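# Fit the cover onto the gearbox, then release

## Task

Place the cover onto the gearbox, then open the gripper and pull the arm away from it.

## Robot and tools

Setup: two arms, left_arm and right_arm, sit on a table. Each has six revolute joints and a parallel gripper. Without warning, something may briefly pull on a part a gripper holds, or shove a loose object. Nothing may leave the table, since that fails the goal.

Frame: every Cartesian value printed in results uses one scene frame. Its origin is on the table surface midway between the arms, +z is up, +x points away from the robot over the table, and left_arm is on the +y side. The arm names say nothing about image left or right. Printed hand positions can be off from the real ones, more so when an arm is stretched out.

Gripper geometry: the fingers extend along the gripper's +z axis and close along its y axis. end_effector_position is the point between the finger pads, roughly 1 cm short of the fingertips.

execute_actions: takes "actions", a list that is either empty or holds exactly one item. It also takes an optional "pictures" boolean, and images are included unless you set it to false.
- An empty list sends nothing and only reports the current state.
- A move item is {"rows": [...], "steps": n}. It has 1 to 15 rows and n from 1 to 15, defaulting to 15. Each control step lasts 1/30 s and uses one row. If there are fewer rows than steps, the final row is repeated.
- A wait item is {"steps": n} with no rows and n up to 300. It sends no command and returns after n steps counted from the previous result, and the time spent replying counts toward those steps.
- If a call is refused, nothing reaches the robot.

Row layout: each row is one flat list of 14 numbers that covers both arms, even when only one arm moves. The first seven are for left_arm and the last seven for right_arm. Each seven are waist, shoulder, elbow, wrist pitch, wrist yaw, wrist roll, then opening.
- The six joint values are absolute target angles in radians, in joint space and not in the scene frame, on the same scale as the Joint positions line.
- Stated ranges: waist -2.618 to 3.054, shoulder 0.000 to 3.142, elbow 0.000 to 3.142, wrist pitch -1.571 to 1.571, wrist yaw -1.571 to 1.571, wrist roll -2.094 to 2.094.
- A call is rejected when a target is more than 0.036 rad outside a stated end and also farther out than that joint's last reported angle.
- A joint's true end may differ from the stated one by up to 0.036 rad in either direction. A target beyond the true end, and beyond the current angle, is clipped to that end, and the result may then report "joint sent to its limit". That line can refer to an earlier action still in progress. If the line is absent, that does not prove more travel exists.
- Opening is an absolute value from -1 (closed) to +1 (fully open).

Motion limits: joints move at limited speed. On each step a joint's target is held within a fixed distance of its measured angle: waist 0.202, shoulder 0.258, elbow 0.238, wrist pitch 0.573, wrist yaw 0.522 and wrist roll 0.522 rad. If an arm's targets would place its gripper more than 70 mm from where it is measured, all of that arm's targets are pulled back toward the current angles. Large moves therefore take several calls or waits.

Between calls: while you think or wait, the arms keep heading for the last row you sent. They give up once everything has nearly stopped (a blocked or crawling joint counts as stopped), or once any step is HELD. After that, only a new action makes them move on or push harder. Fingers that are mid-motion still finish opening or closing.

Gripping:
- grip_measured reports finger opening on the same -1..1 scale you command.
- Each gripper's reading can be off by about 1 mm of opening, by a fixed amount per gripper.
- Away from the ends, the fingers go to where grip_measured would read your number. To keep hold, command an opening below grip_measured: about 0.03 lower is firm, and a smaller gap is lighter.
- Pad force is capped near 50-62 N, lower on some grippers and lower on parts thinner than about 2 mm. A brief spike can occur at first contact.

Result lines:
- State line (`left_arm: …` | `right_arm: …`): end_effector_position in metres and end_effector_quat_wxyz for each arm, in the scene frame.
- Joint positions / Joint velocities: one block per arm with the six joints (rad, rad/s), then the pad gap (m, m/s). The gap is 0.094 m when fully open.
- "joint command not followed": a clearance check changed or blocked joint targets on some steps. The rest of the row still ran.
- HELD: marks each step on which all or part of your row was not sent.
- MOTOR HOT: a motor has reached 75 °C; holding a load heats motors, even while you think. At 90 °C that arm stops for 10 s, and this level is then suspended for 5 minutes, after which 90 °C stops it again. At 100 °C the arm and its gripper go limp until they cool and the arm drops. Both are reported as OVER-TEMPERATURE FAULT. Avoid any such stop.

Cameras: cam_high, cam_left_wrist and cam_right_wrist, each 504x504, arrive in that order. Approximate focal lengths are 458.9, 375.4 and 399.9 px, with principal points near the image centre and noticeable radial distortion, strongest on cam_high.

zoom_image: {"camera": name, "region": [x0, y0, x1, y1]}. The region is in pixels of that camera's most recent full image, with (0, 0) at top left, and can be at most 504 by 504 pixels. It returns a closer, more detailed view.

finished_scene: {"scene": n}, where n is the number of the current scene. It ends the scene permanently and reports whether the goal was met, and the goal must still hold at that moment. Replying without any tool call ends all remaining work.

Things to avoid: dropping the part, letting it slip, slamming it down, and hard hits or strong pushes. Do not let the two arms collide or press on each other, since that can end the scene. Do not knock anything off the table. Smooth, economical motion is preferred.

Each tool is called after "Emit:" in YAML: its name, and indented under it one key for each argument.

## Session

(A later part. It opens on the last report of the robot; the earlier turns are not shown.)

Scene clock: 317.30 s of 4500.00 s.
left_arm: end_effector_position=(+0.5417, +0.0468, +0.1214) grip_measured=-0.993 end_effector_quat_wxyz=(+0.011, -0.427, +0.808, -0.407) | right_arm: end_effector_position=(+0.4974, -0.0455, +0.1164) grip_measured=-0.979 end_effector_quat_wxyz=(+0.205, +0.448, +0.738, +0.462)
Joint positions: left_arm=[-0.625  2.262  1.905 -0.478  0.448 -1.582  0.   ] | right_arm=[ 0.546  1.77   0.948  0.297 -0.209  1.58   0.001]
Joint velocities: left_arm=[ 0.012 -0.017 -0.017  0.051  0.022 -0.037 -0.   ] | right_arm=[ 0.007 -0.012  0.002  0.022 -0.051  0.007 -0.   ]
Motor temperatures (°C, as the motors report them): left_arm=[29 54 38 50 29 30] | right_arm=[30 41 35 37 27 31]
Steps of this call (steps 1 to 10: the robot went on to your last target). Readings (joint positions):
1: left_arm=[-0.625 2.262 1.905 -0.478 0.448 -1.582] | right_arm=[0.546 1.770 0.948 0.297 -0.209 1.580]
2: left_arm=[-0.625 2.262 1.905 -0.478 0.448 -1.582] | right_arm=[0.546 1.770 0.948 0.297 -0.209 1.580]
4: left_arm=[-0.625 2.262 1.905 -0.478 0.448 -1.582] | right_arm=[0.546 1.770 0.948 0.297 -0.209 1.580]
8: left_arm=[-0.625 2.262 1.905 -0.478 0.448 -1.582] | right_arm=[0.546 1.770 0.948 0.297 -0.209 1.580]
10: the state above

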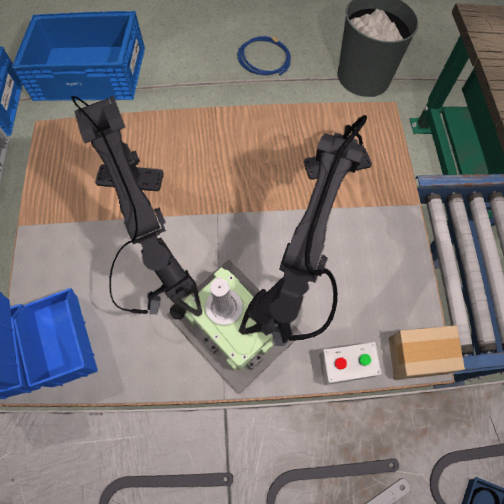

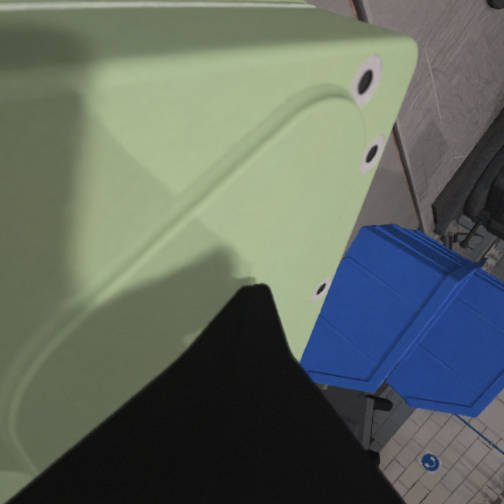

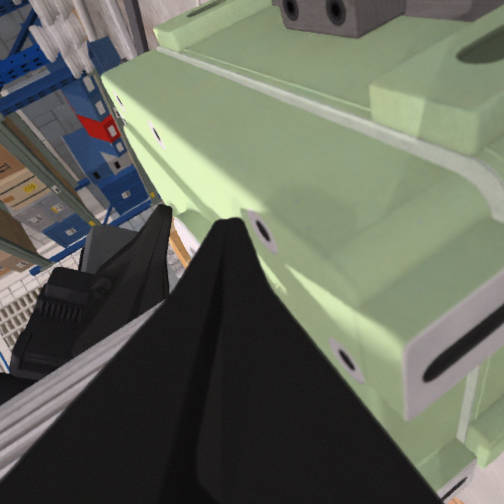

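Emit:
execute_actions:
  actions:
    - {"rows":[[-0.62,2.24,1.92,-0.45,0.45,-1.575,-1,0.55,1.75,0.96,0.35,-0.21,1.575,-1],[-0.61,2.18,1.88,-0.35,0.45,-1.575,-1,0.55,1.73,0.94,0.42,-0.21,1.575,-1],[-0.6,2.12,1.82,-0.2,0.45,-1.575,-1,0.55,1.71,0.9,0.5,-0.21,1.575,-1],[-0.58,2.06,1.74,-0.05,0.46,-1.575,-1,0.54,1.69,0.85,0.58,-0.21,1.575,-1],[-0.56,2.0,1.64,0.1,0.47,-1.575,-1,0.53,1.67,0.8,0.66,-0.21,1.575,-1],[-0.54,1.96,1.54,0.25,0.48,-1.575,-1,0.53,1.65,0.75,0.74,-0.21,1.575,-1],[-0.52,1.93,1.44,0.4,0.5,-1.575,-1,0.52,1.63,0.7,0.82,-0.21,1.575,-1],[-0.5,1.9,1.34,0.55,0.52,-1.575,-1,0.52,1.61,0.65,0.9,-0.21,1.575,-1],[-0.48,1.9,1.24,0.7,0.54,-1.575,-1,0.51,1.6,0.6,0.96,-0.21,1.575,-1],[-0.47,1.9,1.14,0.85,0.55,-1.575,-1,0.5,1.6,0.55,1.0,-0.21,1.575,-1],[-0.47,1.9,1.04,1.0,0.55,-1.575,-1,0.5,1.6,0.5,1.04,-0.21,1.575,-1],[-0.47,1.9,0.95,1.1,0.55,-1.575,-1,0.5,1.6,0.45,1.08,-0.21,1.575,-1],[-0.47,1.92,0.88,1.2,0.55,-1.575,-1,0.5,1.6,0.42,1.1,-0.21,1.575,-1],[-0.47,1.94,0.8,1.25,0.55,-1.575,-1,0.5,1.6,0.4,1.1,-0.21,1.575,-1]],"steps":15}
  pictures: false

Emit:
execute_actions:
  actions:
    - {"rows":[[-0.47,1.94,0.76,1.3,0.55,-1.575,0,0.5,1.6,0.38,1.15,-0.25,1.575,-1],[-0.47,1.94,0.74,1.3,0.55,-1.575,0,0.5,1.62,0.36,1.2,-0.3,1.575,-1],[-0.47,1.96,0.74,1.35,0.55,-1.575,0,0.5,1.66,0.36,1.25,-0.35,1.575,-1],[-0.47,2.0,0.74,1.4,0.55,-1.575,0,0.5,1.7,0.36,1.3,-0.4,1.575,0],[-0.47,2.05,0.74,1.45,0.55,-1.575,0,0.5,1.75,0.36,1.35,-0.4,1.575,0],[-0.47,2.1,0.74,1.5,0.55,-1.575,0,0.5,1.8,0.36,1.42,-0.4,1.575,0],[-0.47,2.15,0.74,1.53,0.55,-1.575,0,0.5,1.85,0.36,1.48,-0.4,1.575,0],[-0.47,2.2,0.74,1.53,0.55,-1.575,0,0.5,1.9,0.36,1.53,-0.4,1.575,0],[-0.47,2.25,0.74,1.53,0.55,-1.575,0,0.5,1.95,0.36,1.55,-0.4,1.575,0]],"steps":15}
  pictures: false

Emit:
execute_actions:
  actions:
    - {"steps":12}

Scene clock: 320.77 s of 4500.00 s.
left_arm: end_effector_position=(+0.5415, +0.1396, +0.2273) grip_measured=-0.993 end_effector_quat_wxyz=(+0.246, -0.300, +0.668, -0.635) | right_arm: end_effector_position=(+0.4350, -0.0879, +0.1275) grip_measured=-0.979 end_effector_quat_wxyz=(+0.296, +0.400, +0.665, +0.557)
Joint positions: left_arm=[-0.454  1.89   1.138  0.669  0.514 -1.582  0.   ] | right_arm=[ 0.505  1.615  0.437  0.966 -0.21   1.58   0.001]
Joint velocities: left_arm=[ 0.081  0.178 -2.171  3.509  0.007 -0.022  0.001] | right_arm=[ 0.017 -0.002 -0.842  0.403  0.007 -0.007 -0.   ]
Motor temperatures (°C, as the motors report them): left_arm=[29 53 37 49 29 30] | right_arm=[30 40 35 37 27 31]
Steps of this call (steps 1 to 15: the robot went on to your last target; steps 16 to 89: nothing new was sent; steps 90 to 104: all 15 steps of this action). Readings (joint positions):
90: left_arm=[-0.625 2.257 1.906 -0.470 0.449 -1.582] | right_arm=[0.546 1.768 0.949 0.309 -0.209 1.580]
91: left_arm=[-0.625 2.253 1.901 -0.458 0.449 -1.582] | right_arm=[0.546 1.768 0.949 0.318 -0.209 1.580]
93: left_arm=[-0.622 2.214 1.842 -0.376 0.449 -1.582] | right_arm=[0.546 1.757 0.924 0.386 -0.209 1.580]
97: left_arm=[-0.585 2.063 1.634 -0.122 0.466 -1.582] | right_arm=[0.537 1.671 0.755 0.620 -0.210 1.580]
104: the state above

Scene clock: 321.27 s of 4500.00 s.
left_arm: end_effector_position=(+0.4768, +0.1485, +0.0620) grip_measured=-0.002 end_effector_quat_wxyz=(+0.236, -0.286, +0.672, -0.642) | right_arm: end_effector_position=(+0.4157, -0.0631, +0.0873) grip_measured=-0.002 end_effector_quat_wxyz=(+0.259, +0.330, +0.671, +0.612)
Joint positions: left_arm=[-0.462  2.268  0.745  1.446  0.543 -1.581  0.047] | right_arm=[ 0.505  1.959  0.372  1.461 -0.384  1.58   0.047]
Joint velocities: left_arm=[ 0.007 -0.002  0.002  0.505 -0.051 -0.051 -0.001] | right_arm=[ 0.007  0.012  0.002  0.52  -0.051 -0.007 -0.   ]
Motor temperatures (°C, as the motors report them): left_arm=[29 53 37 49 29 30] | right_arm=[30 40 35 37 27 31]
Steps of this call (steps 1 to 15: all 15 steps of this action). Readings (joint positions):
1: left_arm=[-0.453 1.899 1.062 0.783 0.515 -1.582] | right_arm=[0.505 1.615 0.412 0.984 -0.214 1.580]
2: left_arm=[-0.455 1.911 0.984 0.886 0.519 -1.582] | right_arm=[0.505 1.615 0.392 1.011 -0.226 1.580]
4: left_arm=[-0.459 1.946 0.833 1.052 0.528 -1.582] | right_arm=[0.505 1.636 0.372 1.093 -0.274 1.580]
8: left_arm=[-0.462 2.126 0.745 1.284 0.541 -1.582] | right_arm=[0.505 1.796 0.372 1.313 -0.347 1.580]
15: the state above

Scene clock: 321.67 s of 4500.00 s.
left_arm: end_effector_position=(+0.4774, +0.1483, +0.0744) grip_measured=-0.002 end_effector_quat_wxyz=(+0.251, -0.270, +0.660, -0.654) | right_arm: end_effector_position=(+0.4160, -0.0614, +0.1027) grip_measured=-0.002 end_effector_quat_wxyz=(+0.273, +0.310, +0.657, +0.630)
Joint positions: left_arm=[-0.462  2.268  0.745  1.501  0.543 -1.581  0.047] | right_arm=[ 0.505  1.959  0.372  1.526 -0.393  1.58   0.047]
Joint velocities: left_arm=[-0.002 -0.002 -0.007  0.007 -0.022 -0.051  0.   ] | right_arm=[-0.007 -0.012 -0.012  0.051 -0.022 -0.051  0.   ]
Motor temperatures (°C, as the motors report them): left_arm=[29 53 37 50 29 30] | right_arm=[30 40 35 37 27 31]
Steps of this call (steps 1 to 12: the robot went on to your last target). Readings (joint positions):
1: left_arm=[-0.462 2.268 0.745 1.461 0.543 -1.581] | right_arm=[0.505 1.959 0.372 1.477 -0.386 1.580]
2: left_arm=[-0.462 2.268 0.745 1.470 0.543 -1.581] | right_arm=[0.505 1.959 0.372 1.489 -0.387 1.580]
4: left_arm=[-0.462 2.268 0.745 1.484 0.543 -1.581] | right_arm=[0.505 1.959 0.372 1.506 -0.390 1.580]
8: left_arm=[-0.462 2.268 0.745 1.497 0.543 -1.581] | right_arm=[0.505 1.959 0.372 1.521 -0.392 1.580]
12: the state above

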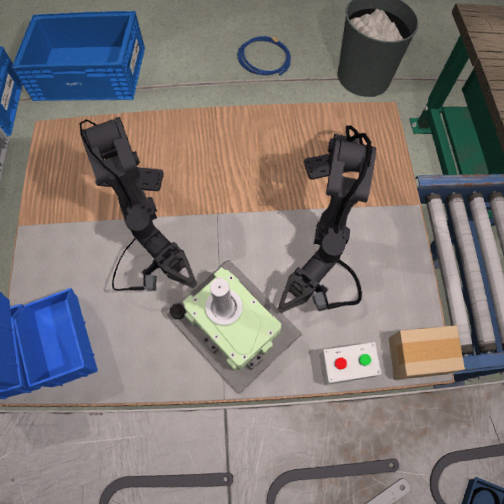

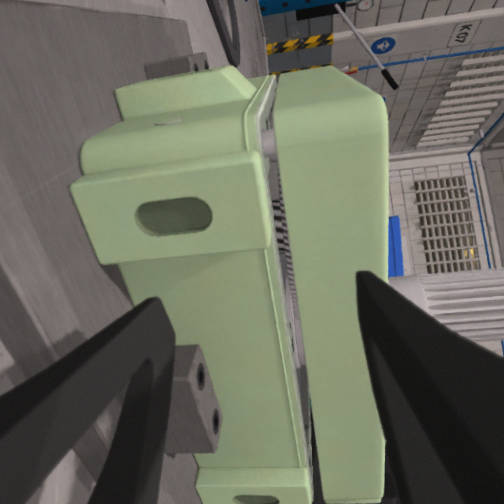

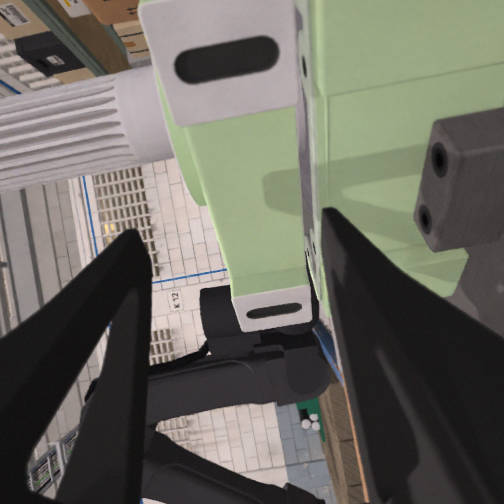

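Emit:
zoom_image:
  camera: "cam_left_wrist"
  region: [220,60,340,260]

Emit:
zoom_image:
  camera: "cam_left_wrist"
  region: [230,250,400,504]

Emit:
zoom_image:
  camera: "cam_right_wrist"
  region: [230,0,400,340]

Region (220, 60, 340, 260) of cam_left_wrist's 504x504 image, scaled by 2.520, with more detail than that image has; it fills the left 302 columns of this view, and the rest is white.

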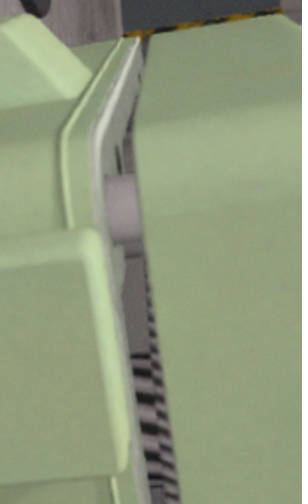

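Region (230, 250, 400, 504) of cam_left_wrist's 504x504 image, scaled by 1.984, with more detail than that image has; it fills the left 337 columns of this view, and the rest is white.

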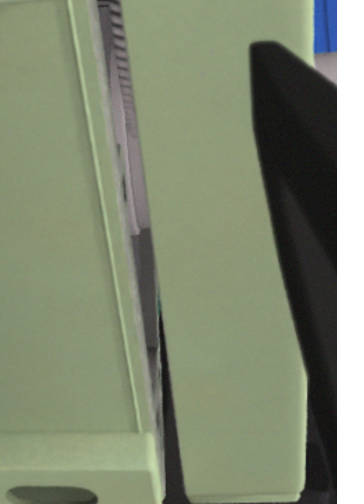

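Region (230, 0, 400, 340) of cam_right_wrist's 504x504 image, scaled by 1.482, with more detail than that image has.

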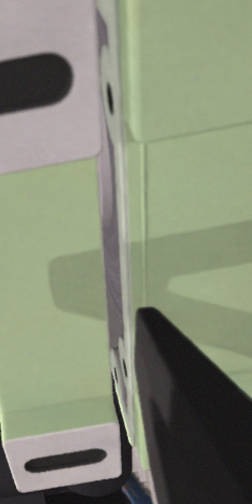

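Emit:
execute_actions:
  actions:
    - {"rows":[[-0.47,2.25,0.79,1.53,0.54,-1.575,-1,0.5,1.95,0.36,1.55,-0.4,1.575,-1],[-0.48,2.25,0.81,1.53,0.54,-1.575,-1,0.5,1.95,0.36,1.55,-0.4,1.575,-1],[-0.49,2.25,0.83,1.52,0.53,-1.575,-1,0.5,1.95,0.36,1.55,-0.4,1.575,-1],[-0.5,2.26,0.85,1.51,0.52,-1.575,-1,0.5,1.95,0.36,1.55,-0.4,1.575,-1],[-0.51,2.27,0.865,1.5,0.52,-1.575,-1,0.5,1.95,0.36,1.55,-0.4,1.575,-1],[-0.52,2.28,0.88,1.5,0.51,-1.575,-1,0.5,1.95,0.36,1.55,-0.4,1.575,-1]],"steps":15}

Scene clock: 323.90 s of 4500.00 s.
left_arm: end_effector_position=(+0.4932, +0.1212, +0.1073) grip_measured=-0.992 end_effector_quat_wxyz=(+0.272, -0.231, +0.639, -0.681) | right_arm: end_effector_position=(+0.4159, -0.0613, +0.1034) grip_measured=-0.978 end_effector_quat_wxyz=(+0.274, +0.309, +0.657, +0.631)
Joint positions: left_arm=[-0.512  2.272  0.856  1.504  0.52  -1.581  0.   ] | right_arm=[ 0.505  1.959  0.372  1.529 -0.394  1.58   0.001]
Joint velocities: left_arm=[-0.002  0.012 -0.012 -0.007 -0.007  0.037  0.   ] | right_arm=[-0.017  0.012 -0.012 -0.051  0.007 -0.037 -0.   ]
Motor temperatures (°C, as the motors report them): left_arm=[29 53 37 50 29 30] | right_arm=[30 40 35 37 27 31]
Steps of this call (steps 1 to 30: the robot went on to your last target; steps 31 to 52: nothing new was sent; steps 53 to 67: all 15 steps of this action). Readings (joint positions):
53: left_arm=[-0.462 2.268 0.747 1.504 0.543 -1.581] | right_arm=[0.505 1.959 0.372 1.529 -0.394 1.580]
54: left_arm=[-0.463 2.268 0.753 1.504 0.543 -1.581] | right_arm=[0.505 1.959 0.372 1.529 -0.394 1.580]
56: left_arm=[-0.470 2.268 0.781 1.504 0.540 -1.581] | right_arm=[0.505 1.959 0.372 1.529 -0.394 1.580]
60: left_arm=[-0.504 2.268 0.850 1.504 0.527 -1.581] | right_arm=[0.505 1.959 0.372 1.529 -0.394 1.580]
67: the state above

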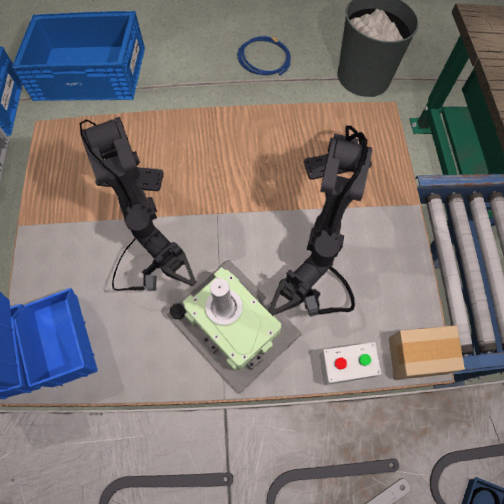

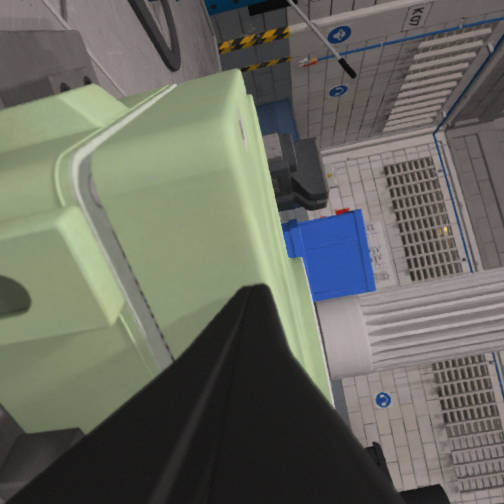

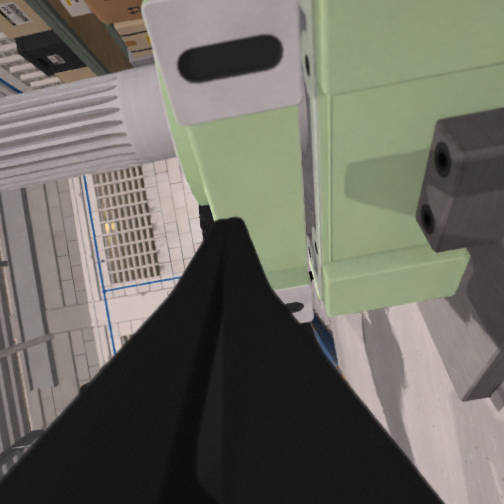

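Too high; lower and advance.

Emit:
execute_actions:
  actions:
    - {"rows":[[-0.51,2.28,0.85,1.42,0.51,-1.575,-1,0.5,1.95,0.36,1.55,-0.4,1.575,-1],[-0.51,2.28,0.85,1.41,0.51,-1.575,-1,0.5,1.95,0.36,1.55,-0.4,1.575,-1],[-0.51,2.28,0.85,1.41,0.51,-1.575,-1,0.5,1.95,0.36,1.55,-0.4,1.575,-1],[-0.51,2.28,0.85,1.41,0.51,-1.575,-1,0.5,1.95,0.36,1.55,-0.4,1.575,-1],[-0.51,2.28,0.85,1.41,0.51,-1.575,-1,0.5,1.95,0.36,1.55,-0.4,1.575,-1],[-0.51,2.28,0.85,1.41,0.51,-1.575,-1,0.5,1.95,0.36,1.55,-0.4,1.575,-1],[-0.525,2.29,0.88,1.41,0.51,-1.575,-1,0.5,1.95,0.36,1.55,-0.4,1.575,-1],[-0.53,2.295,0.9,1.40,0.51,-1.575,-1,0.5,1.95,0.36,1.55,-0.4,1.575,-1],[-0.54,2.30,0.92,1.40,0.5,-1.575,-1,0.5,1.95,0.36,1.55,-0.4,1.575,-1]],"steps":15}

Emit:
zoom_image:
  camera: "cam_high"
  region: [160,240,310,390]

Scene clock: 325.57 s of 4500.00 s.
left_arm: end_effector_position=(+0.4954, +0.1219, +0.0920) grip_measured=-0.992 end_effector_quat_wxyz=(+0.259, -0.249, +0.651, -0.668) | right_arm: end_effector_position=(+0.4159, -0.0613, +0.1034) grip_measured=-0.978 end_effector_quat_wxyz=(+0.274, +0.309, +0.657, +0.631)
Joint positions: left_arm=[-0.511  2.284  0.86   1.456  0.514 -1.581  0.   ] | right_arm=[ 0.505  1.959  0.372  1.529 -0.394  1.58   0.001]
Joint velocities: left_arm=[ 0.022  0.007 -0.017 -0.007 -0.007 -0.066  0.   ] | right_arm=[-0.022  0.002 -0.022 -0.051  0.022 -0.051  0.   ]
Motor temperatures (°C, as the motors report them): left_arm=[29 53 37 50 29 30] | right_arm=[30 40 35 37 27 31]
Steps of this call (steps 1 to 15: the robot went on to your last target; steps 16 to 35: nothing new was sent; steps 36 to 50: all 15 steps of this action). Readings (joint positions):
36: left_arm=[-0.512 2.272 0.856 1.499 0.520 -1.581] | right_arm=[0.505 1.959 0.372 1.529 -0.394 1.580]
37: left_arm=[-0.512 2.272 0.856 1.493 0.520 -1.581] | right_arm=[0.505 1.959 0.372 1.529 -0.394 1.580]
39: left_arm=[-0.512 2.272 0.856 1.476 0.519 -1.581] | right_arm=[0.505 1.959 0.372 1.529 -0.394 1.580]
43: left_arm=[-0.511 2.275 0.856 1.458 0.517 -1.581] | right_arm=[0.505 1.959 0.372 1.529 -0.394 1.580]
50: the state above

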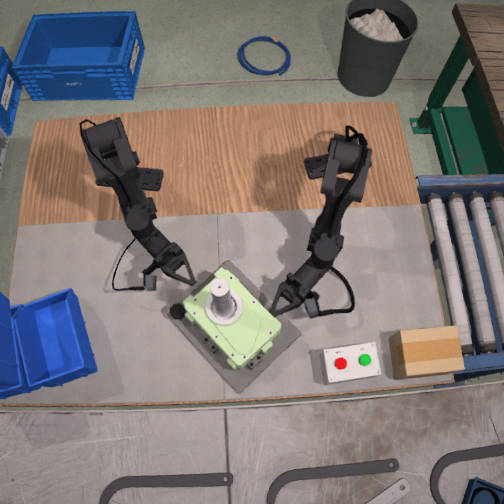

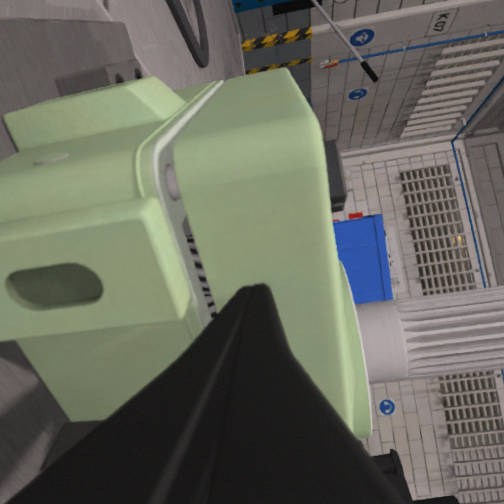

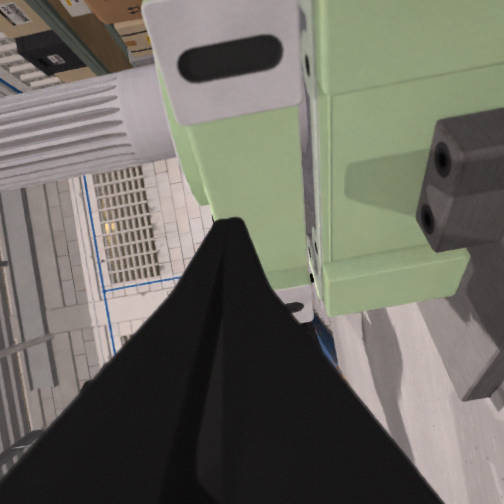

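Region (160, 240, 310, 390) of cam_high's 504x504 image, scaled by 3.360, with more detail than that image has.

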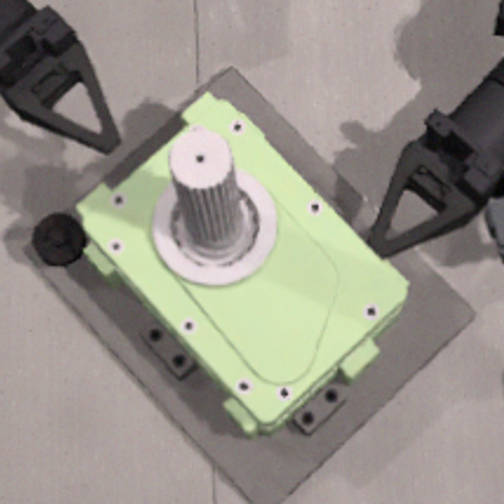

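Emit:
execute_actions:
  actions:
    - {"rows":[[-0.5,2.22,0.82,1.45,0.52,-1.575,-1,0.5,1.88,0.36,1.5,-0.4,1.4,-1],[-0.48,2.12,0.8,1.4,0.54,-1.575,-1,0.5,1.8,0.36,1.45,-0.37,1.2,-1],[-0.47,2.02,0.8,1.3,0.55,-1.575,-1,0.5,1.72,0.37,1.4,-0.34,1.0,-1],[-0.47,1.94,0.85,1.2,0.55,-1.575,-1,0.52,1.64,0.38,1.33,-0.3,0.8,-1],[-0.47,1.88,0.92,1.08,0.55,-1.575,-1,0.55,1.58,0.4,1.26,-0.26,0.6,0],[-0.48,1.86,1.0,0.95,0.55,-1.575,-1,0.58,1.53,0.42,1.2,-0.22,0.4,0.5],[-0.49,1.86,1.1,0.8,0.53,-1.575,-1,0.61,1.5,0.45,1.14,-0.18,0.2,1],[-0.5,1.88,1.2,0.65,0.51,-1.575,-1,0.64,1.5,0.48,1.1,-0.14,0,1],[-0.52,1.91,1.3,0.5,0.49,-1.575,-1,0.67,1.5,0.51,1.06,-0.1,0,1],[-0.53,1.95,1.4,0.35,0.47,-1.575,-1,0.7,1.51,0.53,1.04,-0.05,0,1],[-0.54,1.99,1.5,0.2,0.45,-1.575,-1,0.73,1.52,0.53,1.03,0,0,1],[-0.55,2.03,1.6,0.05,0.43,-1.575,-1,0.75,1.52,0.53,1.03,0,0,1],[-0.57,2.07,1.7,-0.1,0.42,-1.575,-1,0.75,1.52,0.53,1.03,0,0,1],[-0.58,2.11,1.8,-0.22,0.42,-1.575,-1,0.75,1.52,0.53,1.03,0,0,1],[-0.59,2.15,1.88,-0.33,0.42,-1.575,-1,0.75,1.52,0.53,1.03,0,0,1]],"steps":15}
  pictures: false

Emit:
execute_actions:
  actions:
    - {"rows":[[-0.6,2.19,1.94,-0.47,0.42,-1.575,-1,0.75,1.52,0.53,1.03,0,0,1]],"steps":15}

Scene clock: 328.57 s of 4500.00 s.
left_arm: end_effector_position=(+0.5799, +0.0787, +0.2802) grip_measured=-0.992 end_effector_quat_wxyz=(+0.245, -0.275, +0.666, -0.648) | right_arm: end_effector_position=(+0.4064, -0.0130, +0.2397) grip_measured=+1.000 end_effector_quat_wxyz=(+0.672, -0.125, +0.650, +0.331)
Joint positions: left_arm=[-0.549  2.029  1.529  0.456  0.459 -1.581  0.   ] | right_arm=[ 0.747  1.508  0.512  1.119 -0.078  0.277  0.094]
Joint velocities: left_arm=[-0.349  1.009  2.21  -2.396 -0.198 -0.037  0.   ] | right_arm=[ 0.095  0.056  0.007 -0.623  0.447 -1.883  0.   ]
Motor temperatures (°C, as the motors report them): left_arm=[29 52 37 50 29 30] | right_arm=[30 40 35 37 27 31]
Steps of this call (steps 1 to 15: the robot went on to your last target; steps 16 to 75: nothing new was sent; steps 76 to 90: all 15 steps of this action). Readings (joint positions):
76: left_arm=[-0.509 2.278 0.855 1.454 0.514 -1.581] | right_arm=[0.505 1.953 0.372 1.522 -0.394 1.555]
77: left_arm=[-0.507 2.258 0.842 1.437 0.516 -1.581] | right_arm=[0.505 1.930 0.372 1.497 -0.392 1.497]
79: left_arm=[-0.497 2.162 0.811 1.346 0.528 -1.581] | right_arm=[0.506 1.824 0.372 1.420 -0.370 1.314]
83: left_arm=[-0.489 1.975 0.936 1.110 0.531 -1.581] | right_arm=[0.578 1.552 0.406 1.286 -0.266 0.923]
90: the state above

Scene clock: 329.07 s of 4500.00 s.
left_arm: end_effector_position=(+0.5584, +0.0586, +0.1640) grip_measured=-0.992 end_effector_quat_wxyz=(+0.057, -0.418, +0.790, -0.444) | right_arm: end_effector_position=(+0.4151, -0.0214, +0.2174) grip_measured=+1.000 end_effector_quat_wxyz=(+0.689, -0.193, +0.666, +0.211)
Joint positions: left_arm=[-0.601  2.2    1.9   -0.418  0.428 -1.581  0.   ] | right_arm=[ 0.748  1.514  0.512  1.04  -0.008  0.015  0.094]
Joint velocities: left_arm=[ 0.027 -0.002  0.002 -0.359  0.051  0.007  0.002] | right_arm=[ 0.012  0.002 -0.017 -0.022  0.007 -0.081  0.   ]
Motor temperatures (°C, as the motors report them): left_arm=[29 52 37 50 29 30] | right_arm=[30 40 35 37 27 31]
Steps of this call (steps 1 to 15: all 15 steps of this action). Readings (joint positions):
1: left_arm=[-0.561 2.065 1.602 0.378 0.453 -1.581] | right_arm=[0.748 1.510 0.512 1.102 -0.065 0.223]
2: left_arm=[-0.573 2.104 1.680 0.283 0.449 -1.581] | right_arm=[0.748 1.512 0.512 1.087 -0.053 0.179]
4: left_arm=[-0.591 2.175 1.826 0.076 0.441 -1.581] | right_arm=[0.748 1.514 0.512 1.065 -0.036 0.116]
8: left_arm=[-0.601 2.200 1.898 -0.237 0.435 -1.581] | right_arm=[0.748 1.514 0.512 1.047 -0.018 0.051]
15: the state above

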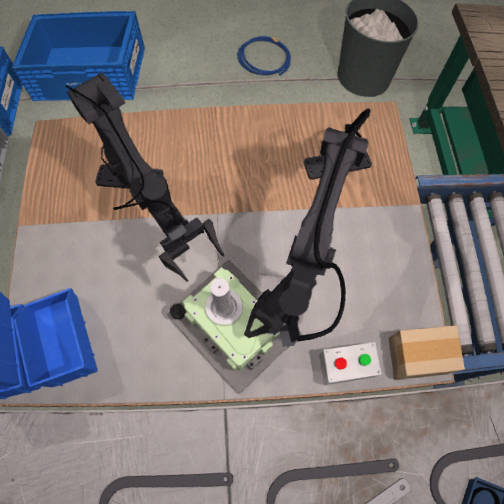

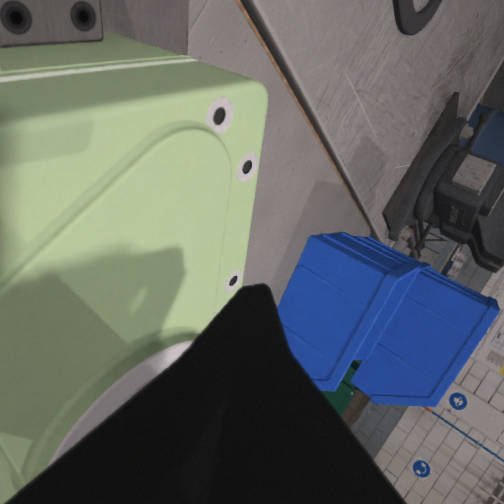

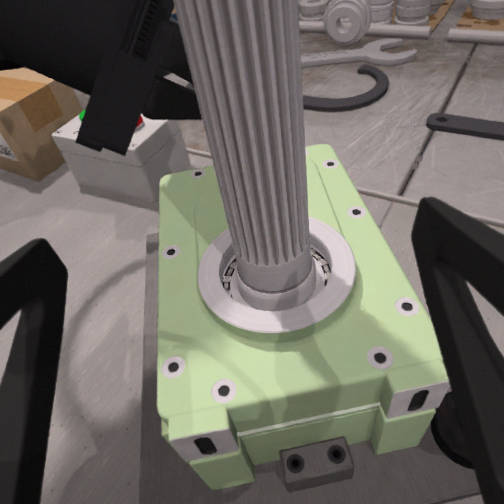

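Emit:
zoom_image:
  camera: "cam_right_wrist"
  region: [185,190,370,350]

Region (185, 190, 370, 350) of cam_right_wrist's 504x504 image, scaled by 2.724, with more detail than that image has; it fills the top 436 rows of this view, and the rest is white.

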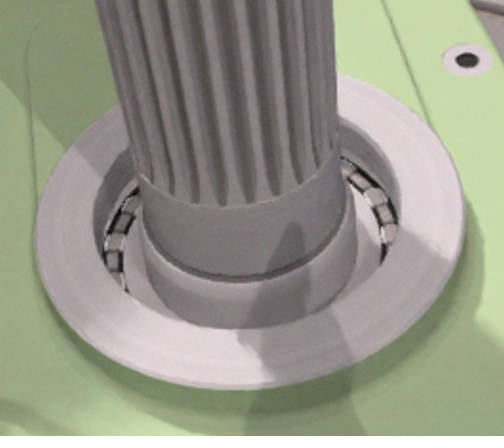

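Emit:
execute_actions:
  actions:
    - {"rows":[[-0.6,2.21,1.93,-0.47,0.42,-1.575,-1,0.74,1.56,0.58,1.03,0,0,1],[-0.6,2.22,1.92,-0.47,0.42,-1.575,-1,0.735,1.6,0.63,1.02,0,0,1],[-0.6,2.23,1.91,-0.48,0.42,-1.575,-1,0.73,1.64,0.68,1.01,0,0,1],[-0.6,2.24,1.9,-0.49,0.42,-1.575,-1,0.73,1.68,0.72,1.0,0,0,1],[-0.6,2.25,1.9,-0.5,0.42,-1.575,-1,0.73,1.72,0.77,1.0,0,0,1],[-0.6,2.26,1.9,-0.51,0.42,-1.575,-1,0.73,1.76,0.81,0.99,0,0,1],[-0.6,2.27,1.9,-0.52,0.42,-1.575,-1,0.73,1.80,0.85,0.98,0,0,1],[-0.6,2.28,1.89,-0.55,0.42,-1.575,-1,0.73,1.80,0.85,0.98,0,0,1],[-0.6,2.29,1.89,-0.58,0.42,-1.575,-1,0.73,1.80,0.85,0.98,0,0,1]],"steps":15}

Scene clock: 331.13 s of 4500.00 s.
left_arm: end_effector_position=(+0.5521, +0.0607, +0.1230) grip_measured=-0.993 end_effector_quat_wxyz=(+0.025, -0.437, +0.801, -0.408) | right_arm: end_effector_position=(+0.4850, +0.0160, +0.2048) grip_measured=+1.000 end_effector_quat_wxyz=(+0.679, -0.195, +0.679, +0.199)
Joint positions: left_arm=[-0.6    2.258  1.901 -0.467  0.435 -1.581  0.   ] | right_arm=[ 0.737  1.804  0.819  0.986 -0.005  0.006  0.094]
Joint velocities: left_arm=[-0.002 -0.007 -0.002 -0.051  0.022 -0.007  0.   ] | right_arm=[-0.027  0.002 -0.012 -0.037  0.022  0.007  0.   ]
Motor temperatures (°C, as the motors report them): left_arm=[29 53 38 49 29 30] | right_arm=[30 40 35 37 27 31]
Steps of this call (steps 1 to 30: the robot went on to your last target; steps 31 to 47: nothing new was sent; steps 48 to 62: all 15 steps of this action). Readings (joint positions):
48: left_arm=[-0.601 2.200 1.900 -0.453 0.427 -1.581] | right_arm=[0.748 1.518 0.516 1.038 -0.006 0.006]
49: left_arm=[-0.601 2.202 1.900 -0.453 0.427 -1.581] | right_arm=[0.748 1.534 0.532 1.037 -0.006 0.006]
51: left_arm=[-0.601 2.209 1.900 -0.453 0.427 -1.581] | right_arm=[0.743 1.598 0.605 1.030 -0.006 0.006]
55: left_arm=[-0.601 2.246 1.900 -0.471 0.427 -1.581] | right_arm=[0.737 1.758 0.787 1.017 -0.005 0.006]
62: the state above

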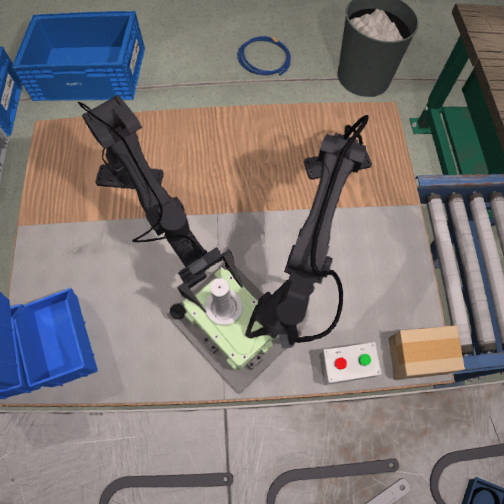

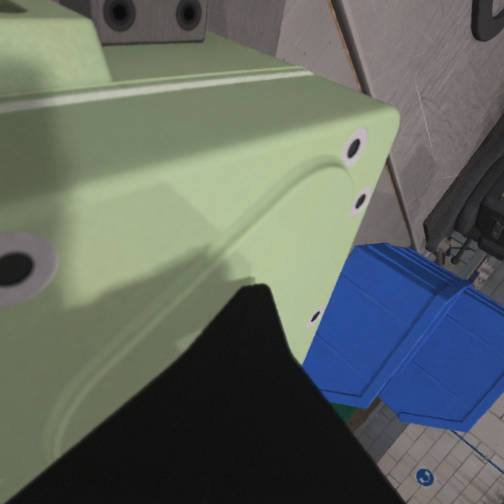

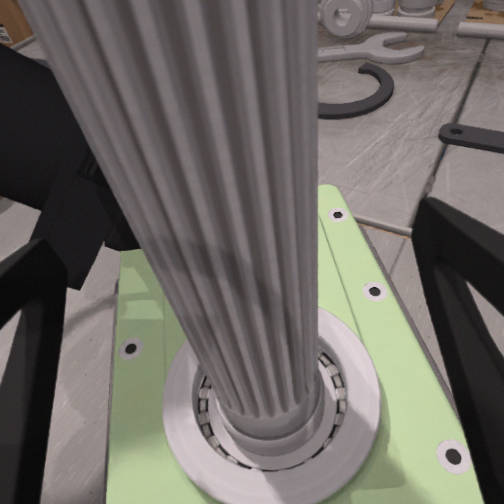

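Emit:
execute_actions:
  actions:
    - {"rows":[[-0.6,2.29,1.89,-0.58,0.42,-1.575,-1,0.74,1.80,0.85,0.98,0,0,0.3],[-0.6,2.29,1.89,-0.58,0.42,-1.575,-1,0.74,1.80,0.85,0.98,0,0,0.1],[-0.6,2.29,1.89,-0.58,0.42,-1.575,-1,0.74,1.80,0.85,0.98,0,0,-0.2]],"steps":15}
  pictures: false

Emit:
execute_actions:
  actions:
    - {"rows":[[-0.6,2.29,1.89,-0.58,0.42,-1.575,-1,0.75,1.80,0.85,0.98,0.04,0,-0.2],[-0.6,2.29,1.89,-0.58,0.42,-1.575,-1,0.76,1.80,0.85,0.98,0.07,0,-0.2],[-0.6,2.29,1.89,-0.58,0.42,-1.575,-1,0.77,1.80,0.85,0.98,0.1,0,-0.2],[-0.6,2.29,1.89,-0.58,0.42,-1.575,-1,0.78,1.80,0.85,0.98,0.13,0,-0.2],[-0.6,2.29,1.89,-0.58,0.42,-1.575,-1,0.79,1.80,0.85,0.98,0.16,0,-0.2],[-0.6,2.29,1.89,-0.58,0.42,-1.575,-1,0.80,1.80,0.855,0.98,0.19,0,-0.2],[-0.6,2.29,1.89,-0.58,0.42,-1.575,-1,0.81,1.80,0.86,0.98,0.22,0,-0.2],[-0.6,2.29,1.89,-0.58,0.42,-1.575,-1,0.82,1.81,0.865,0.98,0.25,0,-0.2]],"steps":15}

Scene clock: 332.97 s of 4500.00 s.
left_arm: end_effector_position=(+0.5521, +0.0607, +0.1230) grip_measured=-0.993 end_effector_quat_wxyz=(+0.025, -0.437, +0.801, -0.408) | right_arm: end_effector_position=(+0.4856, +0.0151, +0.2047) grip_measured=-0.175 end_effector_quat_wxyz=(+0.680, -0.195, +0.680, +0.196)
Joint positions: left_arm=[-0.6    2.258  1.901 -0.467  0.435 -1.581  0.   ] | right_arm=[ 0.737  1.804  0.819  0.985 -0.     0.001  0.039]
Joint velocities: left_arm=[-0.007 -0.007 -0.002 -0.051  0.051 -0.022 -0.   ] | right_arm=[-0.027 -0.017 -0.002 -0.007 -0.066 -0.022 -0.001]
Motor temperatures (°C, as the motors report them): left_arm=[29 53 38 49 29 30] | right_arm=[30 40 35 37 27 31]
Steps of this call (steps 1 to 15: the robot went on to your last target; steps 16 to 40: nothing new was sent; steps 41 to 55: all 15 steps of this action). Readings (joint positions):
41: left_arm=[-0.600 2.258 1.901 -0.467 0.435 -1.581] | right_arm=[0.737 1.804 0.819 0.986 -0.005 0.005]
42: left_arm=[-0.600 2.258 1.901 -0.467 0.435 -1.581] | right_arm=[0.737 1.804 0.819 0.986 -0.005 0.005]
44: left_arm=[-0.600 2.258 1.901 -0.467 0.435 -1.581] | right_arm=[0.737 1.804 0.819 0.986 -0.005 0.005]
48: left_arm=[-0.600 2.258 1.901 -0.467 0.435 -1.581] | right_arm=[0.737 1.804 0.819 0.985 -0.000 0.002]
55: the state above

Scene clock: 333.47 s of 4500.00 s.
left_arm: end_effector_position=(+0.5521, +0.0607, +0.1230) grip_measured=-0.993 end_effector_quat_wxyz=(+0.025, -0.437, +0.801, -0.408) | right_arm: end_effector_position=(+0.4857, +0.0154, +0.2048) grip_measured=-0.175 end_effector_quat_wxyz=(+0.691, -0.146, +0.693, +0.147)
Joint positions: left_arm=[-0.6    2.258  1.901 -0.467  0.435 -1.581  0.   ] | right_arm=[0.812 1.811 0.834 0.975 0.217 0.003 0.039]
Joint velocities: left_arm=[-0.002  0.007 -0.002  0.022 -0.051  0.037 -0.   ] | right_arm=[ 0.022  0.022  0.012 -0.022  0.051  0.007  0.001]
Motor temperatures (°C, as the motors report them): left_arm=[29 52 38 49 29 30] | right_arm=[30 40 35 37 27 31]
Steps of this call (steps 1 to 15: all 15 steps of this action). Readings (joint positions):
1: left_arm=[-0.600 2.258 1.901 -0.467 0.435 -1.581] | right_arm=[0.738 1.804 0.819 0.985 0.003 0.001]
2: left_arm=[-0.600 2.258 1.901 -0.467 0.435 -1.581] | right_arm=[0.741 1.804 0.819 0.985 0.010 0.001]
4: left_arm=[-0.600 2.258 1.901 -0.467 0.435 -1.581] | right_arm=[0.752 1.804 0.819 0.985 0.043 0.001]
8: left_arm=[-0.600 2.258 1.901 -0.467 0.435 -1.581] | right_arm=[0.786 1.805 0.827 0.975 0.141 0.001]
15: the state above

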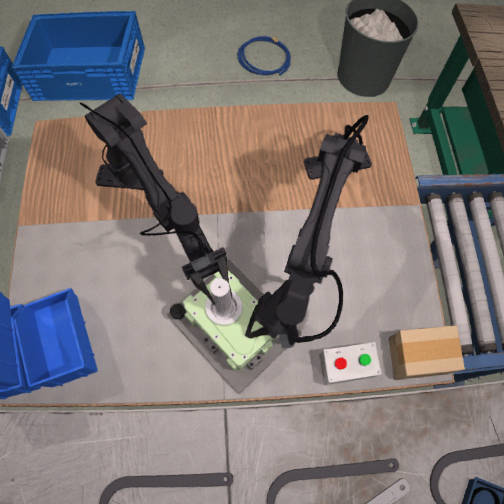

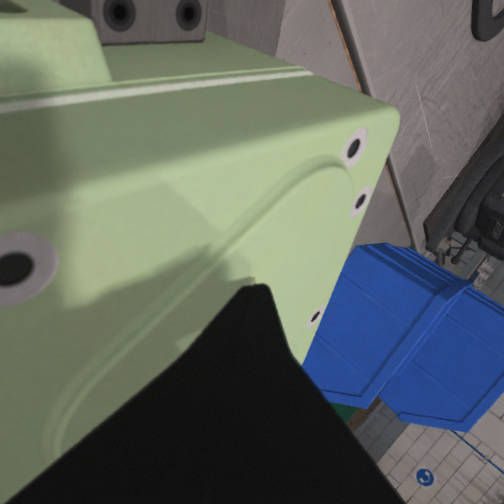

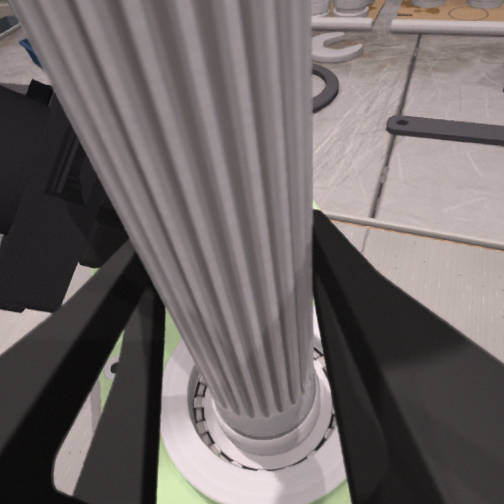

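Emit:
execute_actions:
  actions:
    - {"rows":[[-0.6,2.24,1.92,-0.47,0.42,-1.575,-1,0.82,1.81,0.85,0.98,0.23,0,1],[-0.6,2.2,1.94,-0.47,0.42,-1.575,-1,0.82,1.81,0.85,0.98,0.23,0,1],[-0.6,2.18,1.97,-0.5,0.4,-1.575,-1,0.82,1.81,0.85,0.98,0.23,0,1],[-0.6,2.18,2.0,-0.54,0.38,-1.575,-1,0.81,1.78,0.8,0.98,0.2,0,1],[-0.6,2.19,2.04,-0.58,0.35,-1.575,-1,0.8,1.74,0.75,1.0,0.17,0,1],[-0.61,2.2,2.08,-0.63,0.31,-1.575,-1,0.79,1.7,0.7,1.0,0.14,0,1],[-0.62,2.22,2.12,-0.68,0.27,-1.575,-1,0.78,1.66,0.66,1.0,0.1,0,1],[-0.63,2.24,2.16,-0.73,0.23,-1.575,-1,0.77,1.62,0.62,1.0,0.07,0,1],[-0.64,2.26,2.2,-0.78,0.19,-1.575,-1,0.76,1.58,0.58,1.0,0.04,0,1],[-0.65,2.28,2.25,-0.84,0.15,-1.575,-1,0.75,1.54,0.55,1.0,0,0,1],[-0.66,2.3,2.3,-0.9,0.1,-1.575,-1,0.75,1.5,0.53,1.0,0,0,1],[-0.67,2.32,2.34,-0.95,0.05,-1.575,-1,0.75,1.48,0.52,0.95,0,0,1],[-0.68,2.34,2.38,-1.02,0,-1.575,-1,0.75,1.46,0.52,0.9,0,0,1]],"steps":15}
  pictures: false

Emit:
execute_actions:
  actions:
    - {"rows":[[-0.68,2.34,2.38,-1.02,0,-1.575,-1,0.72,1.46,0.6,0.7,0,0.2,0],[-0.68,2.34,2.38,-1.02,0,-1.575,-1,0.69,1.46,0.7,0.5,0,0.4,-1],[-0.68,2.34,2.38,-1.02,0,-1.575,-1,0.66,1.47,0.8,0.3,0,0.6,-1],[-0.68,2.34,2.38,-1.02,0,-1.575,-1,0.63,1.49,0.9,0.1,0,0.8,-1],[-0.68,2.34,2.38,-1.02,0,-1.575,-1,0.61,1.52,1.0,-0.1,0,1.0,-1],[-0.68,2.34,2.38,-1.02,0,-1.575,-1,0.61,1.55,1.1,-0.3,0,1.2,-1],[-0.68,2.34,2.38,-1.02,0,-1.575,-1,0.61,1.58,1.2,-0.5,0,1.4,-1],[-0.68,2.34,2.38,-1.02,0,-1.575,-1,0.61,1.62,1.3,-0.65,0,1.57,-1],[-0.68,2.34,2.38,-1.02,0,-1.575,-1,0.61,1.66,1.4,-0.8,0,1.57,-1],[-0.68,2.34,2.38,-1.02,0,-1.575,-1,0.61,1.7,1.5,-0.95,0,1.57,-1]],"steps":15}
  pictures: false

Emit:
execute_actions:
  actions:
    - {"rows":[[-0.68,2.34,2.38,-1.02,0,-1.575,-1,0.61,1.7,1.5,-1.0,0,1.57,-1],[-0.68,2.34,2.38,-1.02,0,-1.575,-1,0.61,1.7,1.5,-1.05,0,1.57,-1],[-0.68,2.34,2.38,-1.02,0,-1.575,-1,0.61,1.75,1.6,-1.1,0,1.57,-1],[-0.68,2.34,2.38,-1.02,0,-1.575,-1,0.61,1.8,1.7,-1.16,0,1.57,-1],[-0.68,2.34,2.38,-1.02,0,-1.575,-1,0.61,1.86,1.8,-1.22,0,1.57,-1],[-0.68,2.34,2.38,-1.02,0,-1.575,-1,0.61,1.92,1.9,-1.27,0,1.57,-1],[-0.68,2.34,2.38,-1.02,0,-1.575,-1,0.61,1.98,2.0,-1.31,0,1.57,-1],[-0.68,2.34,2.38,-1.02,0,-1.575,-1,0.61,2.04,2.08,-1.34,0,1.57,-1],[-0.68,2.34,2.38,-1.02,0,-1.575,-1,0.61,2.1,2.16,-1.37,0,1.57,-1],[-0.68,2.34,2.38,-1.02,0,-1.575,-1,0.61,2.16,2.23,-1.37,0,1.57,-1]],"steps":15}

Scene clock: 339.17 s of 4500.00 s.
left_arm: end_effector_position=(+0.5709, +0.0698, +0.2133) grip_measured=-0.993 end_effector_quat_wxyz=(+0.151, -0.466, +0.796, -0.355) | right_arm: end_effector_position=(+0.4197, -0.0267, +0.2148) grip_measured=+1.000 end_effector_quat_wxyz=(+0.680, -0.186, +0.685, +0.186)
Joint positions: left_arm=[-0.663  2.296  2.346 -0.836  0.116 -1.581  0.   ] | right_arm=[0.754 1.487 0.533 0.948 0.044 0.003 0.094]
Joint velocities: left_arm=[-0.295  0.149  0.379 -0.828 -0.681  0.037  0.   ] | right_arm=[ 0.002 -0.339 -0.022 -0.051 -0.33   0.007  0.   ]
Motor temperatures (°C, as the motors report them): left_arm=[29 52 37 48 29 30] | right_arm=[30 40 36 38 27 31]
Steps of this call (steps 1 to 15: the robot went on to your last target; steps 16 to 90: nothing new was sent; then 2.20 s passed at rest; steps 91 to 105: all 15 steps of this action). Readings (joint positions):
91: left_arm=[-0.600 2.256 1.902 -0.464 0.434 -1.581] | right_arm=[0.813 1.812 0.834 0.975 0.222 0.003]
92: left_arm=[-0.600 2.253 1.902 -0.464 0.433 -1.581] | right_arm=[0.813 1.812 0.834 0.975 0.222 0.003]
94: left_arm=[-0.600 2.246 1.917 -0.489 0.421 -1.581] | right_arm=[0.813 1.812 0.832 0.975 0.220 0.003]
98: left_arm=[-0.603 2.245 2.052 -0.593 0.346 -1.581] | right_arm=[0.798 1.725 0.708 0.979 0.160 0.003]
105: the state above

Scene clock: 339.67 s of 4500.00 s.
left_arm: end_effector_position=(+0.5510, +0.0870, +0.1576) grip_measured=-0.993 end_effector_quat_wxyz=(+0.137, -0.494, +0.822, -0.248) | right_arm: end_effector_position=(+0.4937, -0.0555, +0.2014) grip_measured=-0.978 end_effector_quat_wxyz=(+0.253, +0.395, +0.831, +0.298)
Joint positions: left_arm=[-0.683  2.354  2.357 -0.998  0.017 -1.581  0.   ] | right_arm=[ 0.607  1.714  1.45  -0.504  0.004  1.314  0.001]
Joint velocities: left_arm=[-0.007  0.002 -0.002 -0.037 -0.081  0.037 -0.001] | right_arm=[ 0.012 -0.081  0.642 -2.659 -0.066  1.692 -0.   ]
Motor temperatures (°C, as the motors report them): left_arm=[29 53 38 48 29 30] | right_arm=[30 40 36 38 27 31]
Steps of this call (steps 1 to 15: all 15 steps of this action). Readings (joint positions):
1: left_arm=[-0.672 2.301 2.354 -0.862 0.097 -1.581] | right_arm=[0.751 1.477 0.540 0.923 0.034 0.030]
2: left_arm=[-0.678 2.306 2.357 -0.886 0.081 -1.581] | right_arm=[0.741 1.472 0.567 0.855 0.024 0.092]
4: left_arm=[-0.683 2.319 2.357 -0.926 0.059 -1.581] | right_arm=[0.697 1.480 0.685 0.625 0.010 0.281]
8: left_arm=[-0.683 2.348 2.357 -0.977 0.031 -1.581] | right_arm=[0.613 1.553 0.994 0.197 0.009 0.678]
15: the state above

Scene clock: 340.17 s of 4500.00 s.
left_arm: end_effector_position=(+0.5508, +0.0878, +0.1573) grip_measured=-0.993 end_effector_quat_wxyz=(+0.138, -0.495, +0.822, -0.246) | right_arm: end_effector_position=(+0.4925, -0.0556, +0.1538) grip_measured=-0.978 end_effector_quat_wxyz=(+0.078, +0.529, +0.836, +0.119)
Joint positions: left_arm=[-0.683  2.354  2.357 -1.001  0.014 -1.581  0.   ] | right_arm=[ 0.607  2.186  2.177 -1.277  0.002  1.557  0.001]
Joint velocities: left_arm=[-0.002 -0.017 -0.017 -0.051 -0.037 -0.007  0.   ] | right_arm=[ 0.012  0.095  0.051 -0.462 -0.095  0.051 -0.001]
Motor temperatures (°C, as the motors report them): left_arm=[29 53 38 48 29 30] | right_arm=[30 40 36 38 27 31]
Steps of this call (steps 1 to 15: all 15 steps of this action). Readings (joint positions):
1: left_arm=[-0.683 2.354 2.357 -1.000 0.017 -1.581] | right_arm=[0.607 1.711 1.467 -0.588 0.004 1.365]
2: left_arm=[-0.683 2.354 2.357 -1.000 0.016 -1.581] | right_arm=[0.607 1.708 1.475 -0.668 0.004 1.406]
4: left_arm=[-0.683 2.354 2.357 -1.000 0.015 -1.581] | right_arm=[0.607 1.734 1.535 -0.857 0.003 1.465]
8: left_arm=[-0.683 2.354 2.357 -1.001 0.015 -1.581] | right_arm=[0.607 1.920 1.836 -1.123 0.003 1.526]
15: the state above

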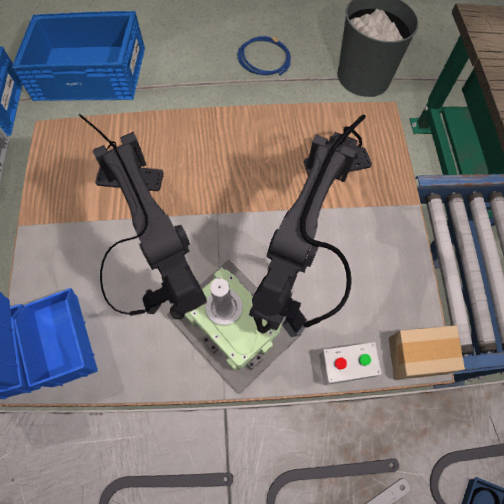

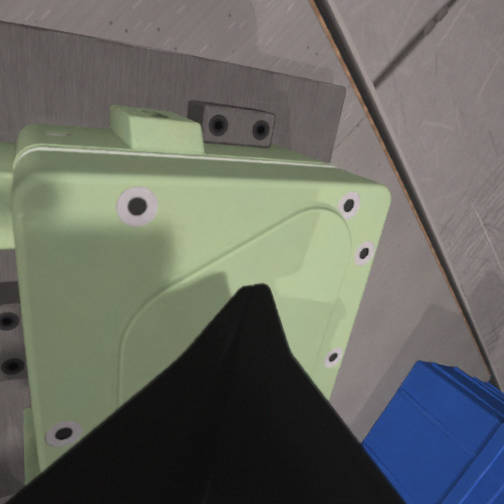

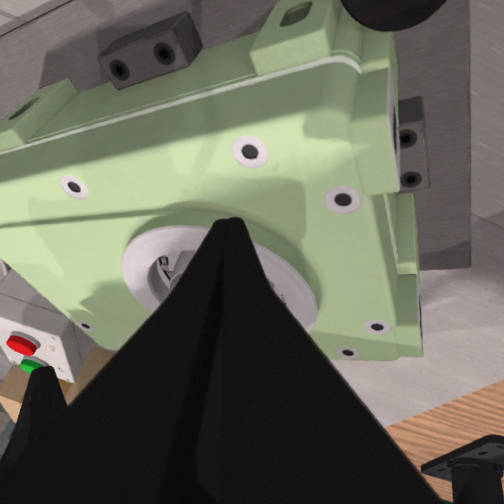

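Emit:
execute_actions:
  actions:
    - {"rows":[[-0.67,2.36,2.37,-1.08,0,-1.575,-1,0.6,2.19,2.2,-1.37,0,1.57,-1],[-0.67,2.37,2.37,-1.1,0,-1.575,-1,0.6,2.2,2.2,-1.37,0,1.57,-1],[-0.67,2.38,2.37,-1.1,0,-1.575,-1,0.6,2.21,2.2,-1.37,0,1.57,-1],[-0.67,2.39,2.37,-1.1,0,-1.575,-1,0.6,2.22,2.2,-1.37,0,1.57,-1],[-0.67,2.40,2.37,-1.1,0,-1.575,-1,0.6,2.23,2.2,-1.37,0,1.57,-1],[-0.67,2.41,2.37,-1.1,0,-1.575,-1,0.6,2.24,2.2,-1.37,0,1.57,-1],[-0.67,2.42,2.37,-1.1,0,-1.575,-1,0.6,2.25,2.2,-1.37,0,1.57,-1],[-0.67,2.43,2.37,-1.1,0,-1.575,-1,0.6,2.26,2.2,-1.37,0,1.57,-1],[-0.67,2.44,2.37,-1.1,0,-1.575,-1,0.6,2.27,2.2,-1.37,0,1.57,-1],[-0.67,2.45,2.37,-1.1,0,-1.575,-1,0.6,2.28,2.2,-1.37,0,1.57,-1]],"steps":15}

Scene clock: 341.73 s of 4500.00 s.
left_arm: end_effector_position=(+0.5429, +0.0934, +0.1178) grip_measured=-0.994 end_effector_quat_wxyz=(+0.112, -0.503, +0.833, -0.200) | right_arm: end_effector_position=(+0.4796, -0.0613, +0.1166) grip_measured=-0.978 end_effector_quat_wxyz=(+0.039, +0.537, +0.840, +0.059)
Joint positions: left_arm=[-0.681  2.415  2.36  -1.053  0.012 -1.581  0.   ] | right_arm=[ 0.607  2.268  2.194 -1.354  0.001  1.566  0.001]
Joint velocities: left_arm=[ 0.007 -0.022 -0.012 -0.095  0.022  0.037  0.   ] | right_arm=[-0.012 -0.007  0.002  0.022 -0.022 -0.066 -0.001]
Motor temperatures (°C, as the motors report them): left_arm=[29 53 38 48 29 30] | right_arm=[30 41 36 37 27 31]
Steps of this call (steps 1 to 30: the robot went on to your last target; steps 31 to 32: nothing new was sent; steps 33 to 47: all 15 steps of this action). Readings (joint positions):
33: left_arm=[-0.683 2.354 2.357 -1.005 0.014 -1.581] | right_arm=[0.607 2.187 2.194 -1.353 0.001 1.566]
34: left_arm=[-0.683 2.354 2.357 -1.016 0.014 -1.581] | right_arm=[0.607 2.188 2.194 -1.353 0.001 1.566]
36: left_arm=[-0.683 2.359 2.357 -1.039 0.014 -1.581] | right_arm=[0.607 2.193 2.194 -1.353 0.001 1.566]
40: left_arm=[-0.683 2.394 2.357 -1.059 0.013 -1.581] | right_arm=[0.607 2.228 2.194 -1.354 0.001 1.566]
47: the state above

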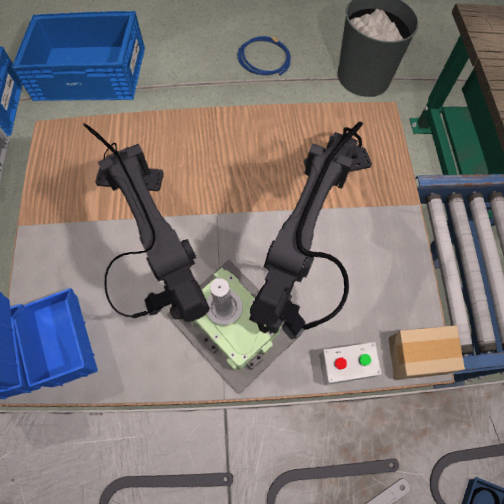

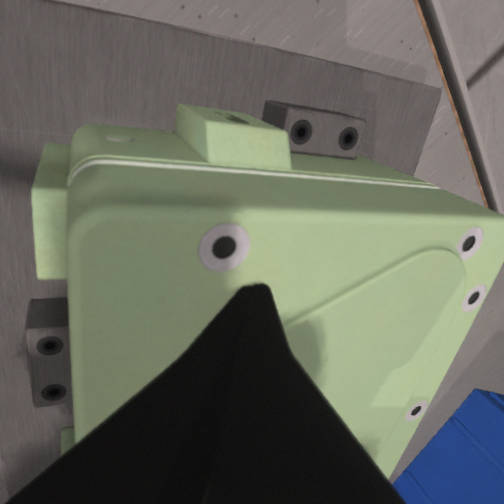

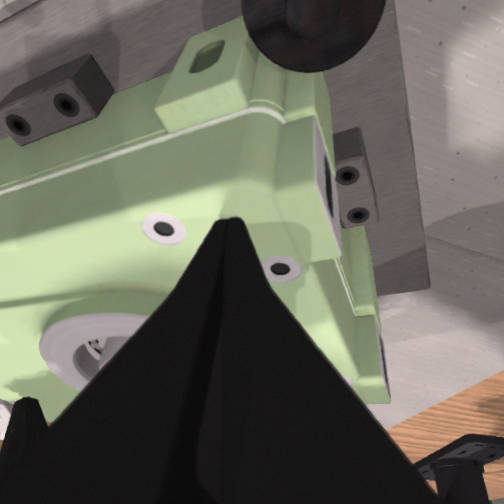

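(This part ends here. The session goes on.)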